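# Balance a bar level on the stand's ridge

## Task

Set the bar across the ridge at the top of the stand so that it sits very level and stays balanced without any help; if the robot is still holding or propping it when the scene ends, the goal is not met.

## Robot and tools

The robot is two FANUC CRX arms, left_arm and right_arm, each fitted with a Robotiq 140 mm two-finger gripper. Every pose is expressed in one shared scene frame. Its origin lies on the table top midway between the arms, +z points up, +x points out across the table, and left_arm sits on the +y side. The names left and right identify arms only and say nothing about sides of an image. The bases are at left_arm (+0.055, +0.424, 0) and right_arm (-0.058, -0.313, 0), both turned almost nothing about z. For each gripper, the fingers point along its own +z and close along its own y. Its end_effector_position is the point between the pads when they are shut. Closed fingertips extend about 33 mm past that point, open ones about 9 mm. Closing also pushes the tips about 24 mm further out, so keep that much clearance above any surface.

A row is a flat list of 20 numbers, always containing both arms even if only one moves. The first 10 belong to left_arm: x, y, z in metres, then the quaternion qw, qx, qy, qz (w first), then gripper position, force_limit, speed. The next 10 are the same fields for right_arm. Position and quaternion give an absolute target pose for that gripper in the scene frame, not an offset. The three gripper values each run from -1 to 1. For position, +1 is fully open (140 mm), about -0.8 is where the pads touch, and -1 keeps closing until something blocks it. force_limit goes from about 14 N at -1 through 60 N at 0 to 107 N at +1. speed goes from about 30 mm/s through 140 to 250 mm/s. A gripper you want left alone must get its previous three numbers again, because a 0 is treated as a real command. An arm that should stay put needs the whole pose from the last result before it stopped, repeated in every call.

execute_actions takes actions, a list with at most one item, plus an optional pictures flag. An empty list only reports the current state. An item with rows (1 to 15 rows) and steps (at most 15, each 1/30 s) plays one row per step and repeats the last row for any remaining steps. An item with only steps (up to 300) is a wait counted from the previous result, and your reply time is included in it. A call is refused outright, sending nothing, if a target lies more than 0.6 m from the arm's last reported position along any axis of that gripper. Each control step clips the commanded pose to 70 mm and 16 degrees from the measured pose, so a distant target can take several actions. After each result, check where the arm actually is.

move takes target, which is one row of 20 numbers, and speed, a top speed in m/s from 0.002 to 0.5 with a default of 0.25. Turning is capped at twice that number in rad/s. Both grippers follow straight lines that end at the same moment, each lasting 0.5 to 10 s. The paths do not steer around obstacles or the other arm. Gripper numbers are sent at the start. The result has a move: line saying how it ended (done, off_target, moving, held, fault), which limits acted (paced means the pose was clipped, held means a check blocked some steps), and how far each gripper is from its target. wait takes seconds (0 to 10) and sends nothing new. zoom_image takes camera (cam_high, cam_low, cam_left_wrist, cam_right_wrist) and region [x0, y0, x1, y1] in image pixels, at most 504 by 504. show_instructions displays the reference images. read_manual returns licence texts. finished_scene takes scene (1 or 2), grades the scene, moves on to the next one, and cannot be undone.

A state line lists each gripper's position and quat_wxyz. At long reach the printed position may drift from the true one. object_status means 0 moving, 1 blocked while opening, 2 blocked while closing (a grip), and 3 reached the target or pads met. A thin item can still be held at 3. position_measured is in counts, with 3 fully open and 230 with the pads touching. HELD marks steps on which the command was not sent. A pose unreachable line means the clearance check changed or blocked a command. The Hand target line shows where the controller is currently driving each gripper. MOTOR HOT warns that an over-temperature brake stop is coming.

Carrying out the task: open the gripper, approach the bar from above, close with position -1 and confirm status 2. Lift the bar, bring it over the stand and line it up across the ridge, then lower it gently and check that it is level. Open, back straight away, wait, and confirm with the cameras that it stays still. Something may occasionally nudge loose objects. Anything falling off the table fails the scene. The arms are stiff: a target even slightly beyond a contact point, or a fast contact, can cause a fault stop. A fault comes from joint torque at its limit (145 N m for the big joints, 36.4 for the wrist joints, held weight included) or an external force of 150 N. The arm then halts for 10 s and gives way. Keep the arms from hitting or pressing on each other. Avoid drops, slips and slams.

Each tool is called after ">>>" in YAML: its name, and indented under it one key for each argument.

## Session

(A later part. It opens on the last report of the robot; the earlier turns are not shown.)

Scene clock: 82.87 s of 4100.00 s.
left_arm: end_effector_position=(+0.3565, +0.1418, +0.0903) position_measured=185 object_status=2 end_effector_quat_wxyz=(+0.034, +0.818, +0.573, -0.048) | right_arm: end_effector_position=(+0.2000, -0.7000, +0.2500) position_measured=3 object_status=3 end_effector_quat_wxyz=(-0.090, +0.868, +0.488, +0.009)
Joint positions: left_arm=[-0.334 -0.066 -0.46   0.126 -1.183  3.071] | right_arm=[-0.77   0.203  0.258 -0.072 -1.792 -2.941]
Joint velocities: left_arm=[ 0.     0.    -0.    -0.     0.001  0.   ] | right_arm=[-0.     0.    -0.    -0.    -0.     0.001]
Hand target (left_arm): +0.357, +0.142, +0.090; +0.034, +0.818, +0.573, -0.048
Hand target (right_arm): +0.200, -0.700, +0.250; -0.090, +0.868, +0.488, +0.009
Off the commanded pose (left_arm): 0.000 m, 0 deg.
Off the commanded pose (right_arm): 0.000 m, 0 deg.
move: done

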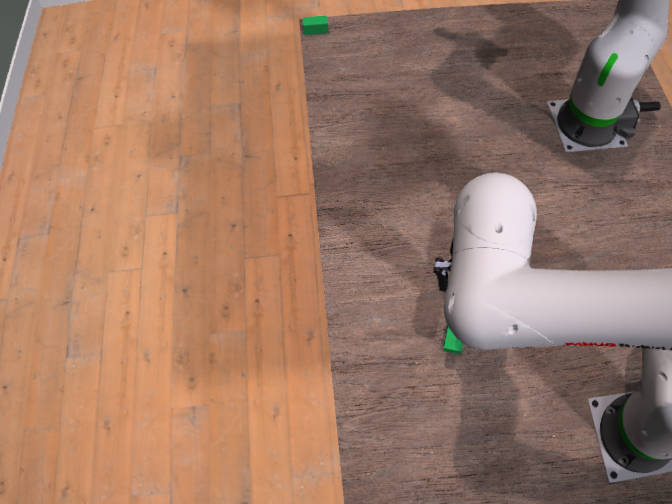

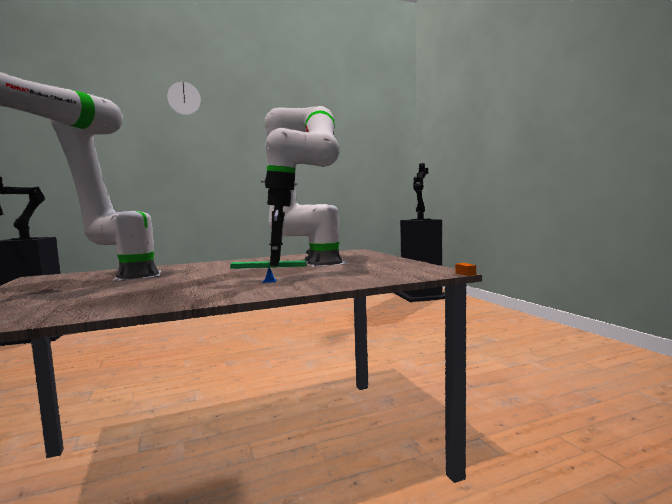

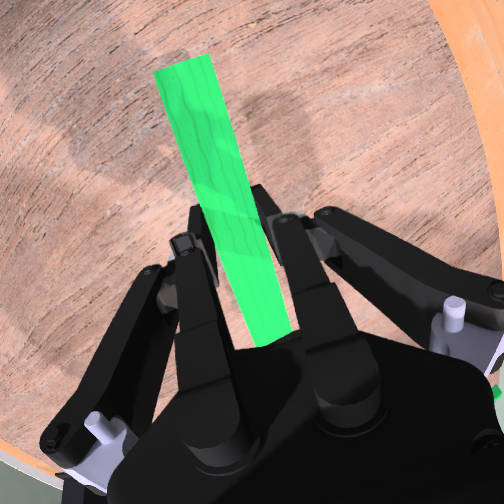

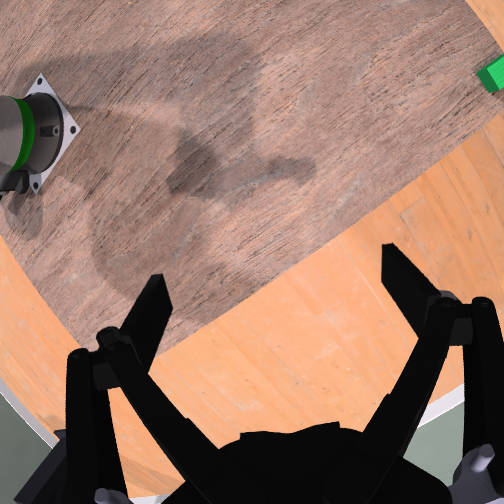

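>>> move:
  target: [0.3563,0.1413,0.0899,0.0301,0.8179,0.5732,-0.043,-1,0,-0.5,0.2,-0.7,0.25,-0.09,0.868,0.488,0.009,1,0,0]
  speed: 0.005

>>> execute_actions:
  actions:
    - {"rows":[[0.3563,0.1413,0.0899,0.0301,0.8179,0.5732,-0.043,-0.38,0,-0.5,0.2,-0.7,0.25,-0.09,0.868,0.488,0.009,1,0,0]],"steps":8}
  pictures: false

>>> execute_actions:
  actions:
    - {"rows":[[0.3563,0.1413,0.0899,0.0301,0.8179,0.5732,-0.043,-1,0,-0.5,0.2,-0.7,0.25,-0.09,0.868,0.488,0.009,1,0,0]],"steps":10}

>>> zoom_image:
  camera: "cam_low"
  region: [225,245,315,290]

Scene clock: 88.57 s of 4100.00 s.
left_arm: end_effector_position=(+0.3563, +0.1413, +0.0899) position_measured=185 object_status=2 end_effector_quat_wxyz=(+0.030, +0.818, +0.573, -0.043) | right_arm: end_effector_position=(+0.2000, -0.7000, +0.2500) position_measured=3 object_status=3 end_effector_quat_wxyz=(-0.090, +0.868, +0.488, +0.009)
Joint positions: left_arm=[-0.346 -0.062 -0.452  0.113 -1.185  3.088] | right_arm=[-0.77   0.203  0.258 -0.072 -1.792 -2.941]
Joint velocities: left_arm=[-0.001 -0.001  0.001 -0.001  0.     0.   ] | right_arm=[-0.    -0.001  0.    -0.     0.    -0.   ]
Hand target (left_arm): +0.356, +0.141, +0.090; +0.030, +0.818, +0.573, -0.043
Hand target (right_arm): +0.200, -0.700, +0.250; -0.090, +0.868, +0.488, +0.009
Off the commanded pose (left_arm): 0.000 m, 0 deg.
Off the commanded pose (right_arm): 0.000 m, 0 deg.
After step 90, 1.27 s passed at rest.
move: done

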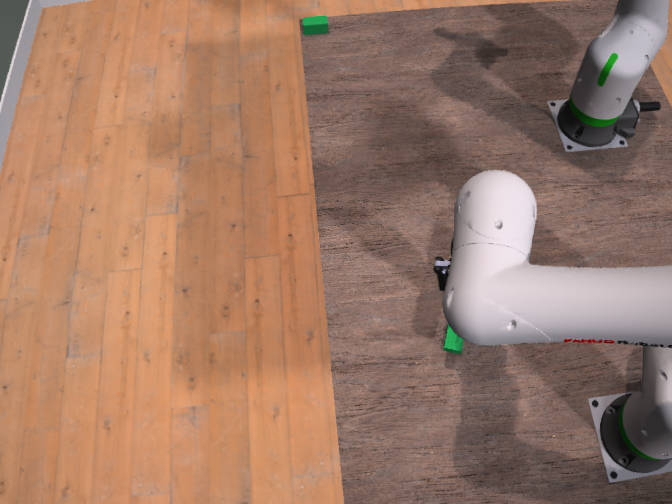

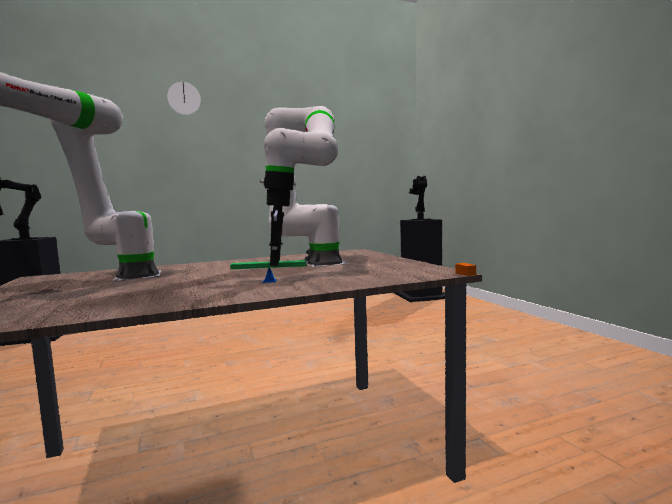

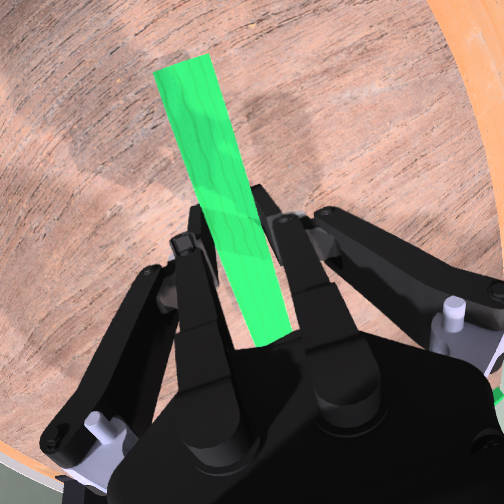

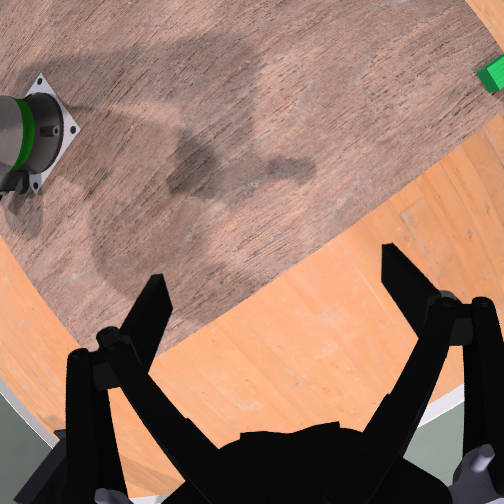

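Scene clock: 88.83 s of 4100.00 s.
left_arm: end_effector_position=(+0.3563, +0.1413, +0.0899) position_measured=177 object_status=0 end_effector_quat_wxyz=(+0.030, +0.818, +0.573, -0.043) | right_arm: end_effector_position=(+0.2000, -0.7000, +0.2500) position_measured=3 object_status=3 end_effector_quat_wxyz=(-0.090, +0.868, +0.488, +0.009)
Joint positions: left_arm=[-0.346 -0.062 -0.452  0.113 -1.185  3.088] | right_arm=[-0.77   0.203  0.258 -0.072 -1.792 -2.941]
Joint velocities: left_arm=[ 0.    -0.001 -0.     0.001 -0.    -0.001] | right_arm=[ 0.001  0.001  0.     0.     0.    -0.002]
Hand target (left_arm): +0.356, +0.141, +0.090; +0.030, +0.818, +0.573, -0.043
Hand target (right_arm): +0.200, -0.700, +0.250; -0.090, +0.868, +0.488, +0.009
Off the commanded pose (left_arm): 0.000 m, 0 deg.
Off the commanded pose (right_arm): 0.000 m, 0 deg.
Steps of this call (steps 1 to 8: all 8 steps of this action). Readings (end_effector_position | what the end effector reports):
1: left_arm (+0.3563, +0.1413, +0.0899) | right_arm (+0.2000, -0.7000, +0.2500) | left_arm position_measured=185 object_status=0 | right_arm position_measured=3 object_status=3
2: left_arm (+0.3563, +0.1413, +0.0899) | right_arm (+0.2000, -0.7000, +0.2500) | left_arm position_measured=185 object_status=0 | right_arm position_measured=3 object_status=3
4: left_arm (+0.3563, +0.1413, +0.0899) | right_arm (+0.2000, -0.7000, +0.2500) | left_arm position_measured=177 object_status=0 | right_arm position_measured=3 object_status=3
8: the state above

Scene clock: 89.17 s of 4100.00 s.
left_arm: end_effector_position=(+0.3563, +0.1413, +0.0899) position_measured=185 object_status=0 end_effector_quat_wxyz=(+0.030, +0.818, +0.573, -0.043) | right_arm: end_effector_position=(+0.2000, -0.7000, +0.2500) position_measured=3 object_status=3 end_effector_quat_wxyz=(-0.090, +0.868, +0.488, +0.009)
Joint positions: left_arm=[-0.346 -0.062 -0.452  0.113 -1.185  3.088] | right_arm=[-0.77   0.203  0.258 -0.072 -1.792 -2.941]
Joint velocities: left_arm=[-0.    -0.     0.    -0.     0.    -0.001] | right_arm=[ 0.     0.    -0.    -0.     0.    -0.001]
Hand target (left_arm): +0.356, +0.141, +0.090; +0.030, +0.818, +0.573, -0.043
Hand target (right_arm): +0.200, -0.700, +0.250; -0.090, +0.868, +0.488, +0.009
Off the commanded pose (left_arm): 0.000 m, 0 deg.
Off the commanded pose (right_arm): 0.000 m, 0 deg.
Steps of this call (steps 1 to 10: all 10 steps of this action). Readings (end_effector_position | what the end effector reports):
1: left_arm (+0.3563, +0.1413, +0.0899) | right_arm (+0.2000, -0.7000, +0.2500) | left_arm position_measured=177 object_status=0 | right_arm position_measured=3 object_status=3
2: left_arm (+0.3563, +0.1413, +0.0899) | right_arm (+0.2000, -0.7000, +0.2500) | left_arm position_measured=180 object_status=0 | right_arm position_measured=3 object_status=3
4: left_arm (+0.3563, +0.1413, +0.0899) | right_arm (+0.2000, -0.7000, +0.2500) | left_arm position_measured=185 object_status=0 | right_arm position_measured=3 object_status=3
8: left_arm (+0.3563, +0.1413, +0.0899) | right_arm (+0.2000, -0.7000, +0.2500) | left_arm position_measured=185 object_status=0 | right_arm position_measured=3 object_status=3
10: the state above

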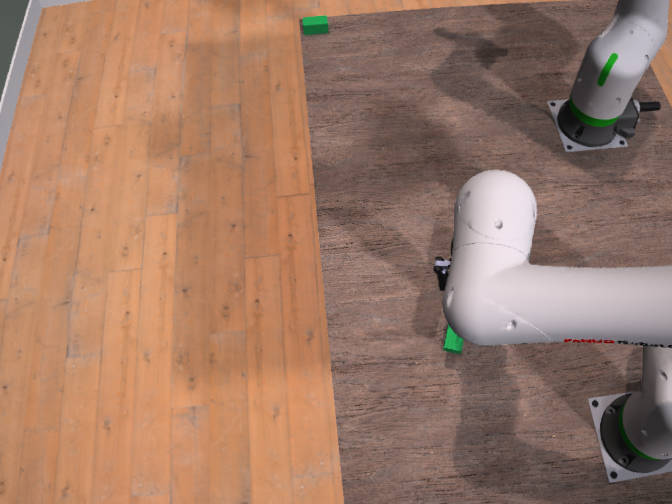

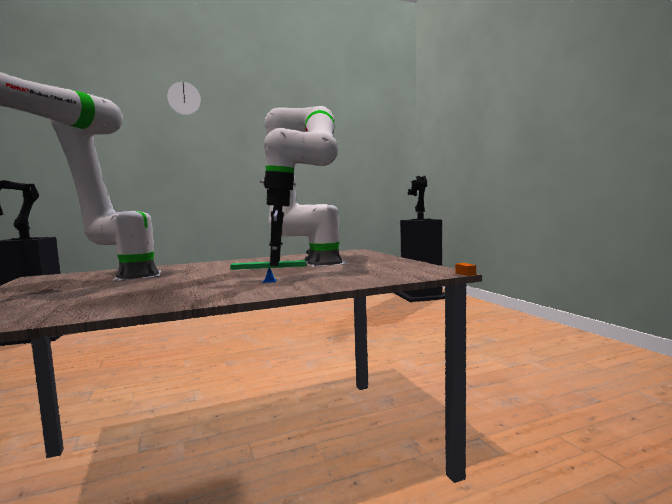

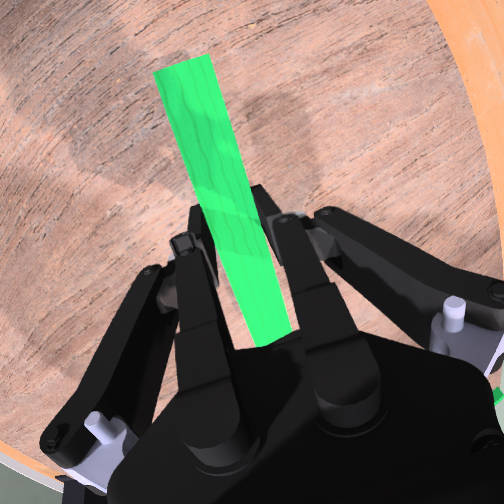

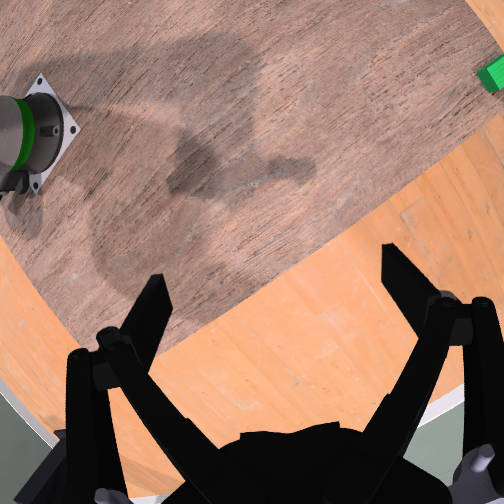

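Region (225, 245, 315, 290) of cam_low's 672x504 image, scaled by 5.600, with more detail than that image has.

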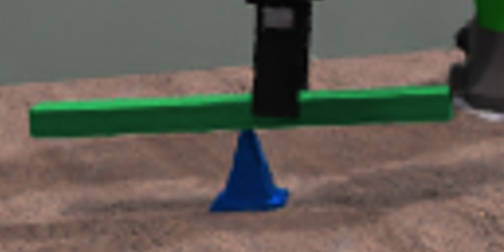

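Stable.

>>> move:
  target: [0.3563,0.1413,0.0899,0.0301,0.8179,0.5732,-0.043,0,0,-1,0.2,-0.7,0.25,-0.09,0.868,0.488,0.009,1,0,0]

>>> move:
  target: [0.3563,0.1413,0.17,0.0301,0.8179,0.5732,-0.043,0,0,-1,0.2,-0.7,0.25,-0.09,0.868,0.488,0.009,1,0,0]
  speed: 0.1

>>> wait:
  seconds: 2

>>> zoom_image:
  camera: "cam_low"
  region: [225,245,315,290]

Scene clock: 93.23 s of 4100.00 s.
left_arm: end_effector_position=(+0.3563, +0.1413, +0.0899) position_measured=129 object_status=3 end_effector_quat_wxyz=(+0.030, +0.818, +0.573, -0.043) | right_arm: end_effector_position=(+0.2000, -0.7000, +0.2500) position_measured=3 object_status=3 end_effector_quat_wxyz=(-0.090, +0.868, +0.488, +0.009)
Joint positions: left_arm=[-0.346 -0.062 -0.452  0.113 -1.184  3.088] | right_arm=[-0.77   0.203  0.258 -0.072 -1.792 -2.941]
Joint velocities: left_arm=[ 0.    -0.001 -0.    -0.     0.     0.001] | right_arm=[-0.     0.    -0.     0.001  0.001  0.001]
Hand target (left_arm): +0.356, +0.141, +0.090; +0.030, +0.818, +0.573, -0.043
Hand target (right_arm): +0.200, -0.700, +0.250; -0.090, +0.868, +0.488, +0.009
Off the commanded pose (left_arm): 0.000 m, 0 deg.
Off the commanded pose (right_arm): 0.000 m, 0 deg.
move: done

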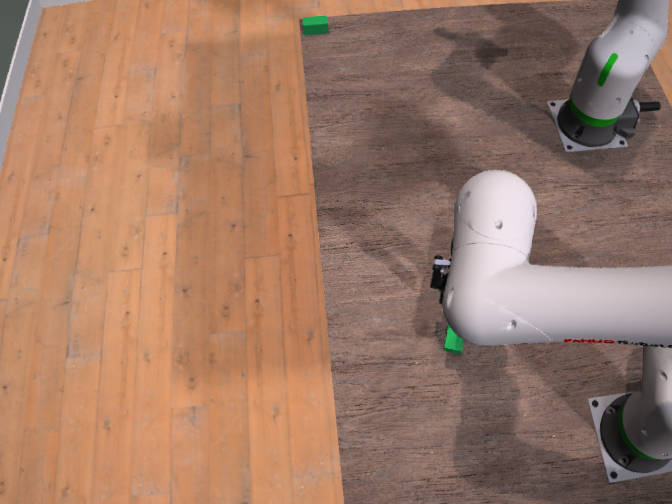

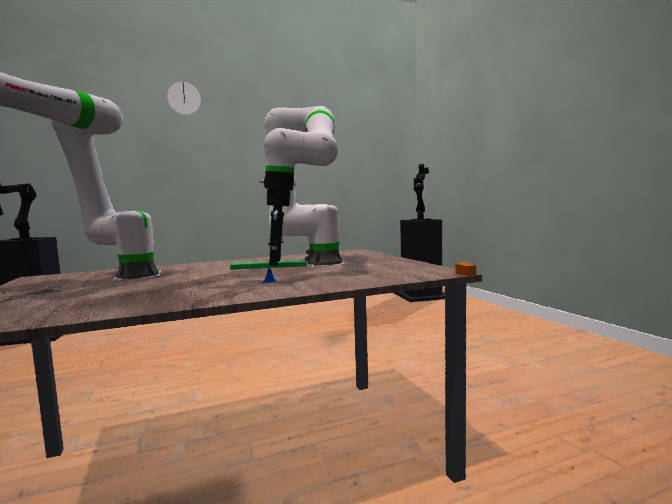

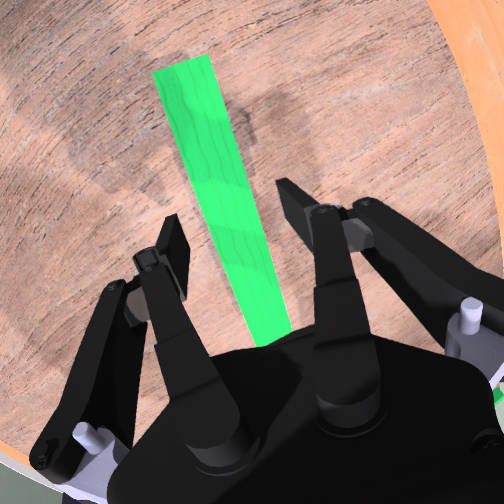

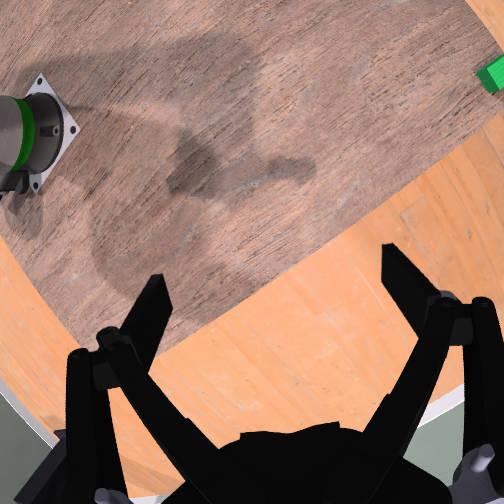

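Scene clock: 94.40 s of 4100.00 s.
left_arm: end_effector_position=(+0.3561, +0.1414, +0.1699) position_measured=129 object_status=3 end_effector_quat_wxyz=(+0.030, +0.818, +0.573, -0.043) | right_arm: end_effector_position=(+0.2000, -0.7000, +0.2500) position_measured=3 object_status=3 end_effector_quat_wxyz=(-0.090, +0.868, +0.488, +0.009)
Joint positions: left_arm=[-0.346 -0.116 -0.306  0.107 -1.383  3.111] | right_arm=[-0.77   0.203  0.258 -0.072 -1.792 -2.941]
Joint velocities: left_arm=[ 0.    -0.001  0.002 -0.001 -0.003  0.001] | right_arm=[ 0.001 -0.001  0.    -0.     0.001  0.001]
Hand target (left_arm): +0.356, +0.141, +0.170; +0.030, +0.818, +0.573, -0.043
Hand target (right_arm): +0.200, -0.700, +0.250; -0.090, +0.868, +0.488, +0.009
Off the commanded pose (left_arm): 0.000 m, 0 deg.
Off the commanded pose (right_arm): 0.000 m, 0 deg.
move: done

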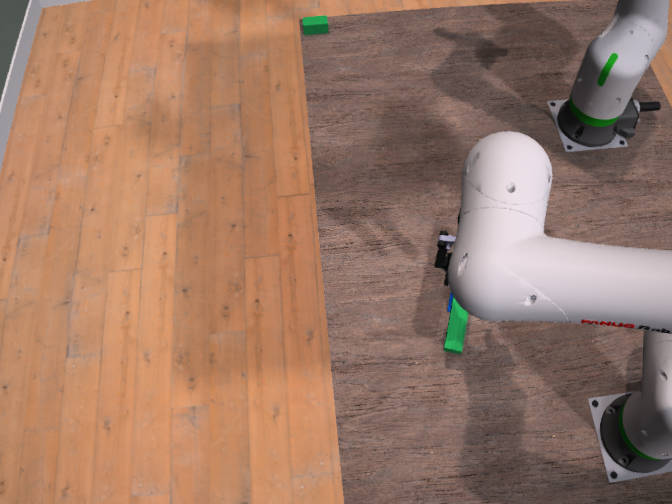

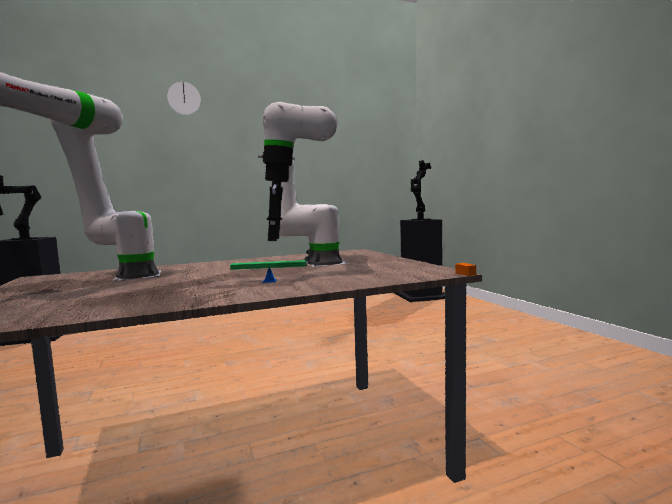

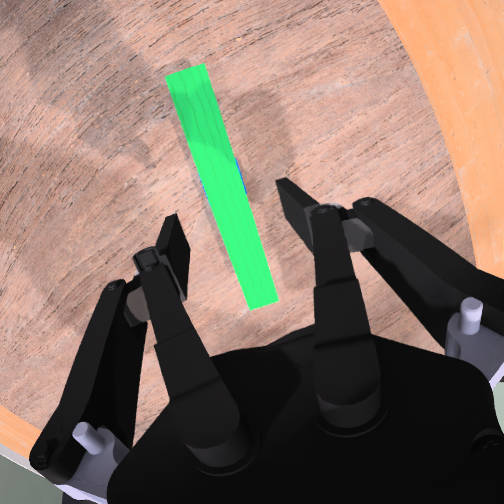

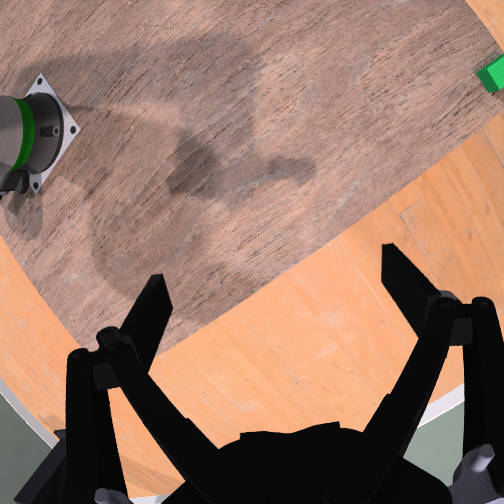

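Scene clock: 96.40 s of 4100.00 s.
left_arm: end_effector_position=(+0.3561, +0.1414, +0.1700) position_measured=129 object_status=3 end_effector_quat_wxyz=(+0.030, +0.818, +0.573, -0.043) | right_arm: end_effector_position=(+0.2000, -0.7000, +0.2500) position_measured=3 object_status=3 end_effector_quat_wxyz=(-0.090, +0.868, +0.488, +0.009)
Joint positions: left_arm=[-0.346 -0.116 -0.306  0.107 -1.383  3.111] | right_arm=[-0.77   0.203  0.258 -0.072 -1.792 -2.941]
Joint velocities: left_arm=[-0.    -0.001 -0.    -0.     0.     0.001] | right_arm=[ 0.    -0.    -0.    -0.     0.    -0.001]
Hand target (left_arm): +0.356, +0.141, +0.170; +0.030, +0.818, +0.573, -0.043
Hand target (right_arm): +0.200, -0.700, +0.250; -0.090, +0.868, +0.488, +0.009
Off the commanded pose (left_arm): 0.000 m, 0 deg.
Off the commanded pose (right_arm): 0.000 m, 0 deg.
Steps of this call (steps 1 to 60: nothing new was sent). Readings (end_effector_position | what the end effector reports):
1: left_arm (+0.3561, +0.1414, +0.1699) | right_arm (+0.2000, -0.7000, +0.2500) | left_arm position_measured=129 object_status=3 | right_arm position_measured=3 object_status=3
2: left_arm (+0.3561, +0.1414, +0.1700) | right_arm (+0.2000, -0.7000, +0.2500) | left_arm position_measured=129 object_status=3 | right_arm position_measured=3 object_status=3
4: left_arm (+0.3561, +0.1414, +0.1700) | right_arm (+0.2000, -0.7000, +0.2500) | left_arm position_measured=129 object_status=3 | right_arm position_measured=3 object_status=3
8: left_arm (+0.3561, +0.1414, +0.1700) | right_arm (+0.2000, -0.7000, +0.2500) | left_arm position_measured=129 object_status=3 | right_arm position_measured=3 object_status=3
60: the state above

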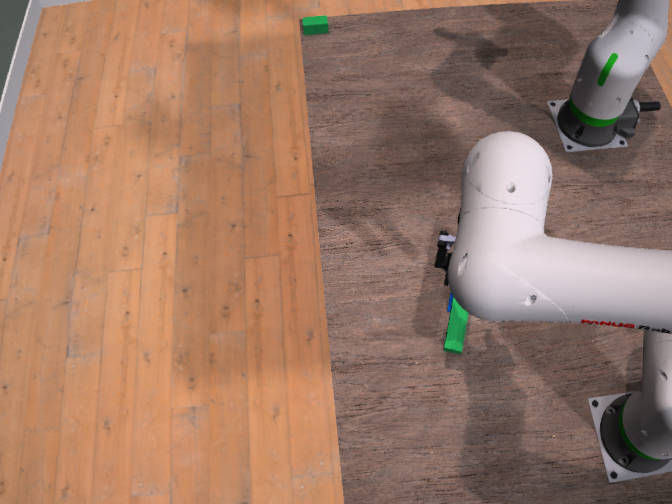

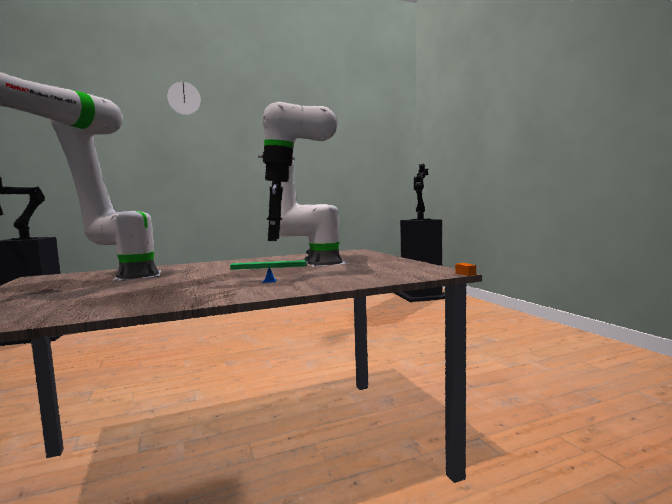

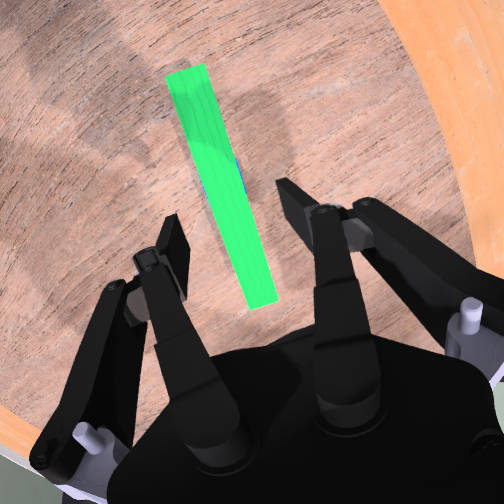

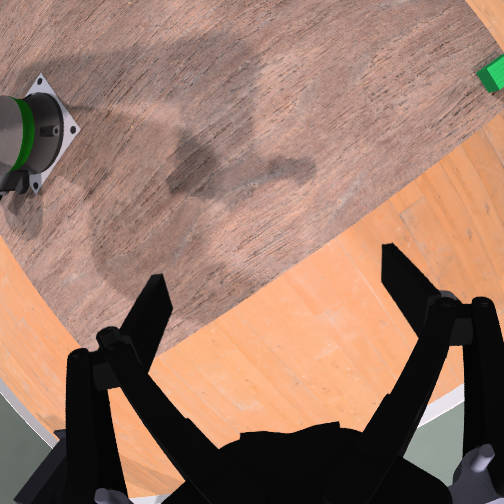

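Region (225, 245, 315, 290) of cam_low's 672x504 image, scaled by 5.600, with more detail than that image has.

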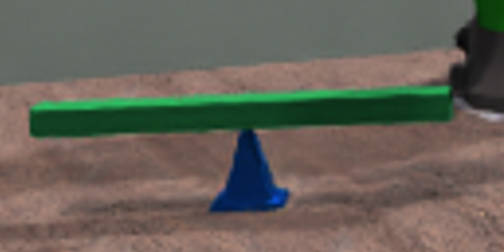

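>>> finished_scene:
  scene: 2

The scene is finished: the task was done.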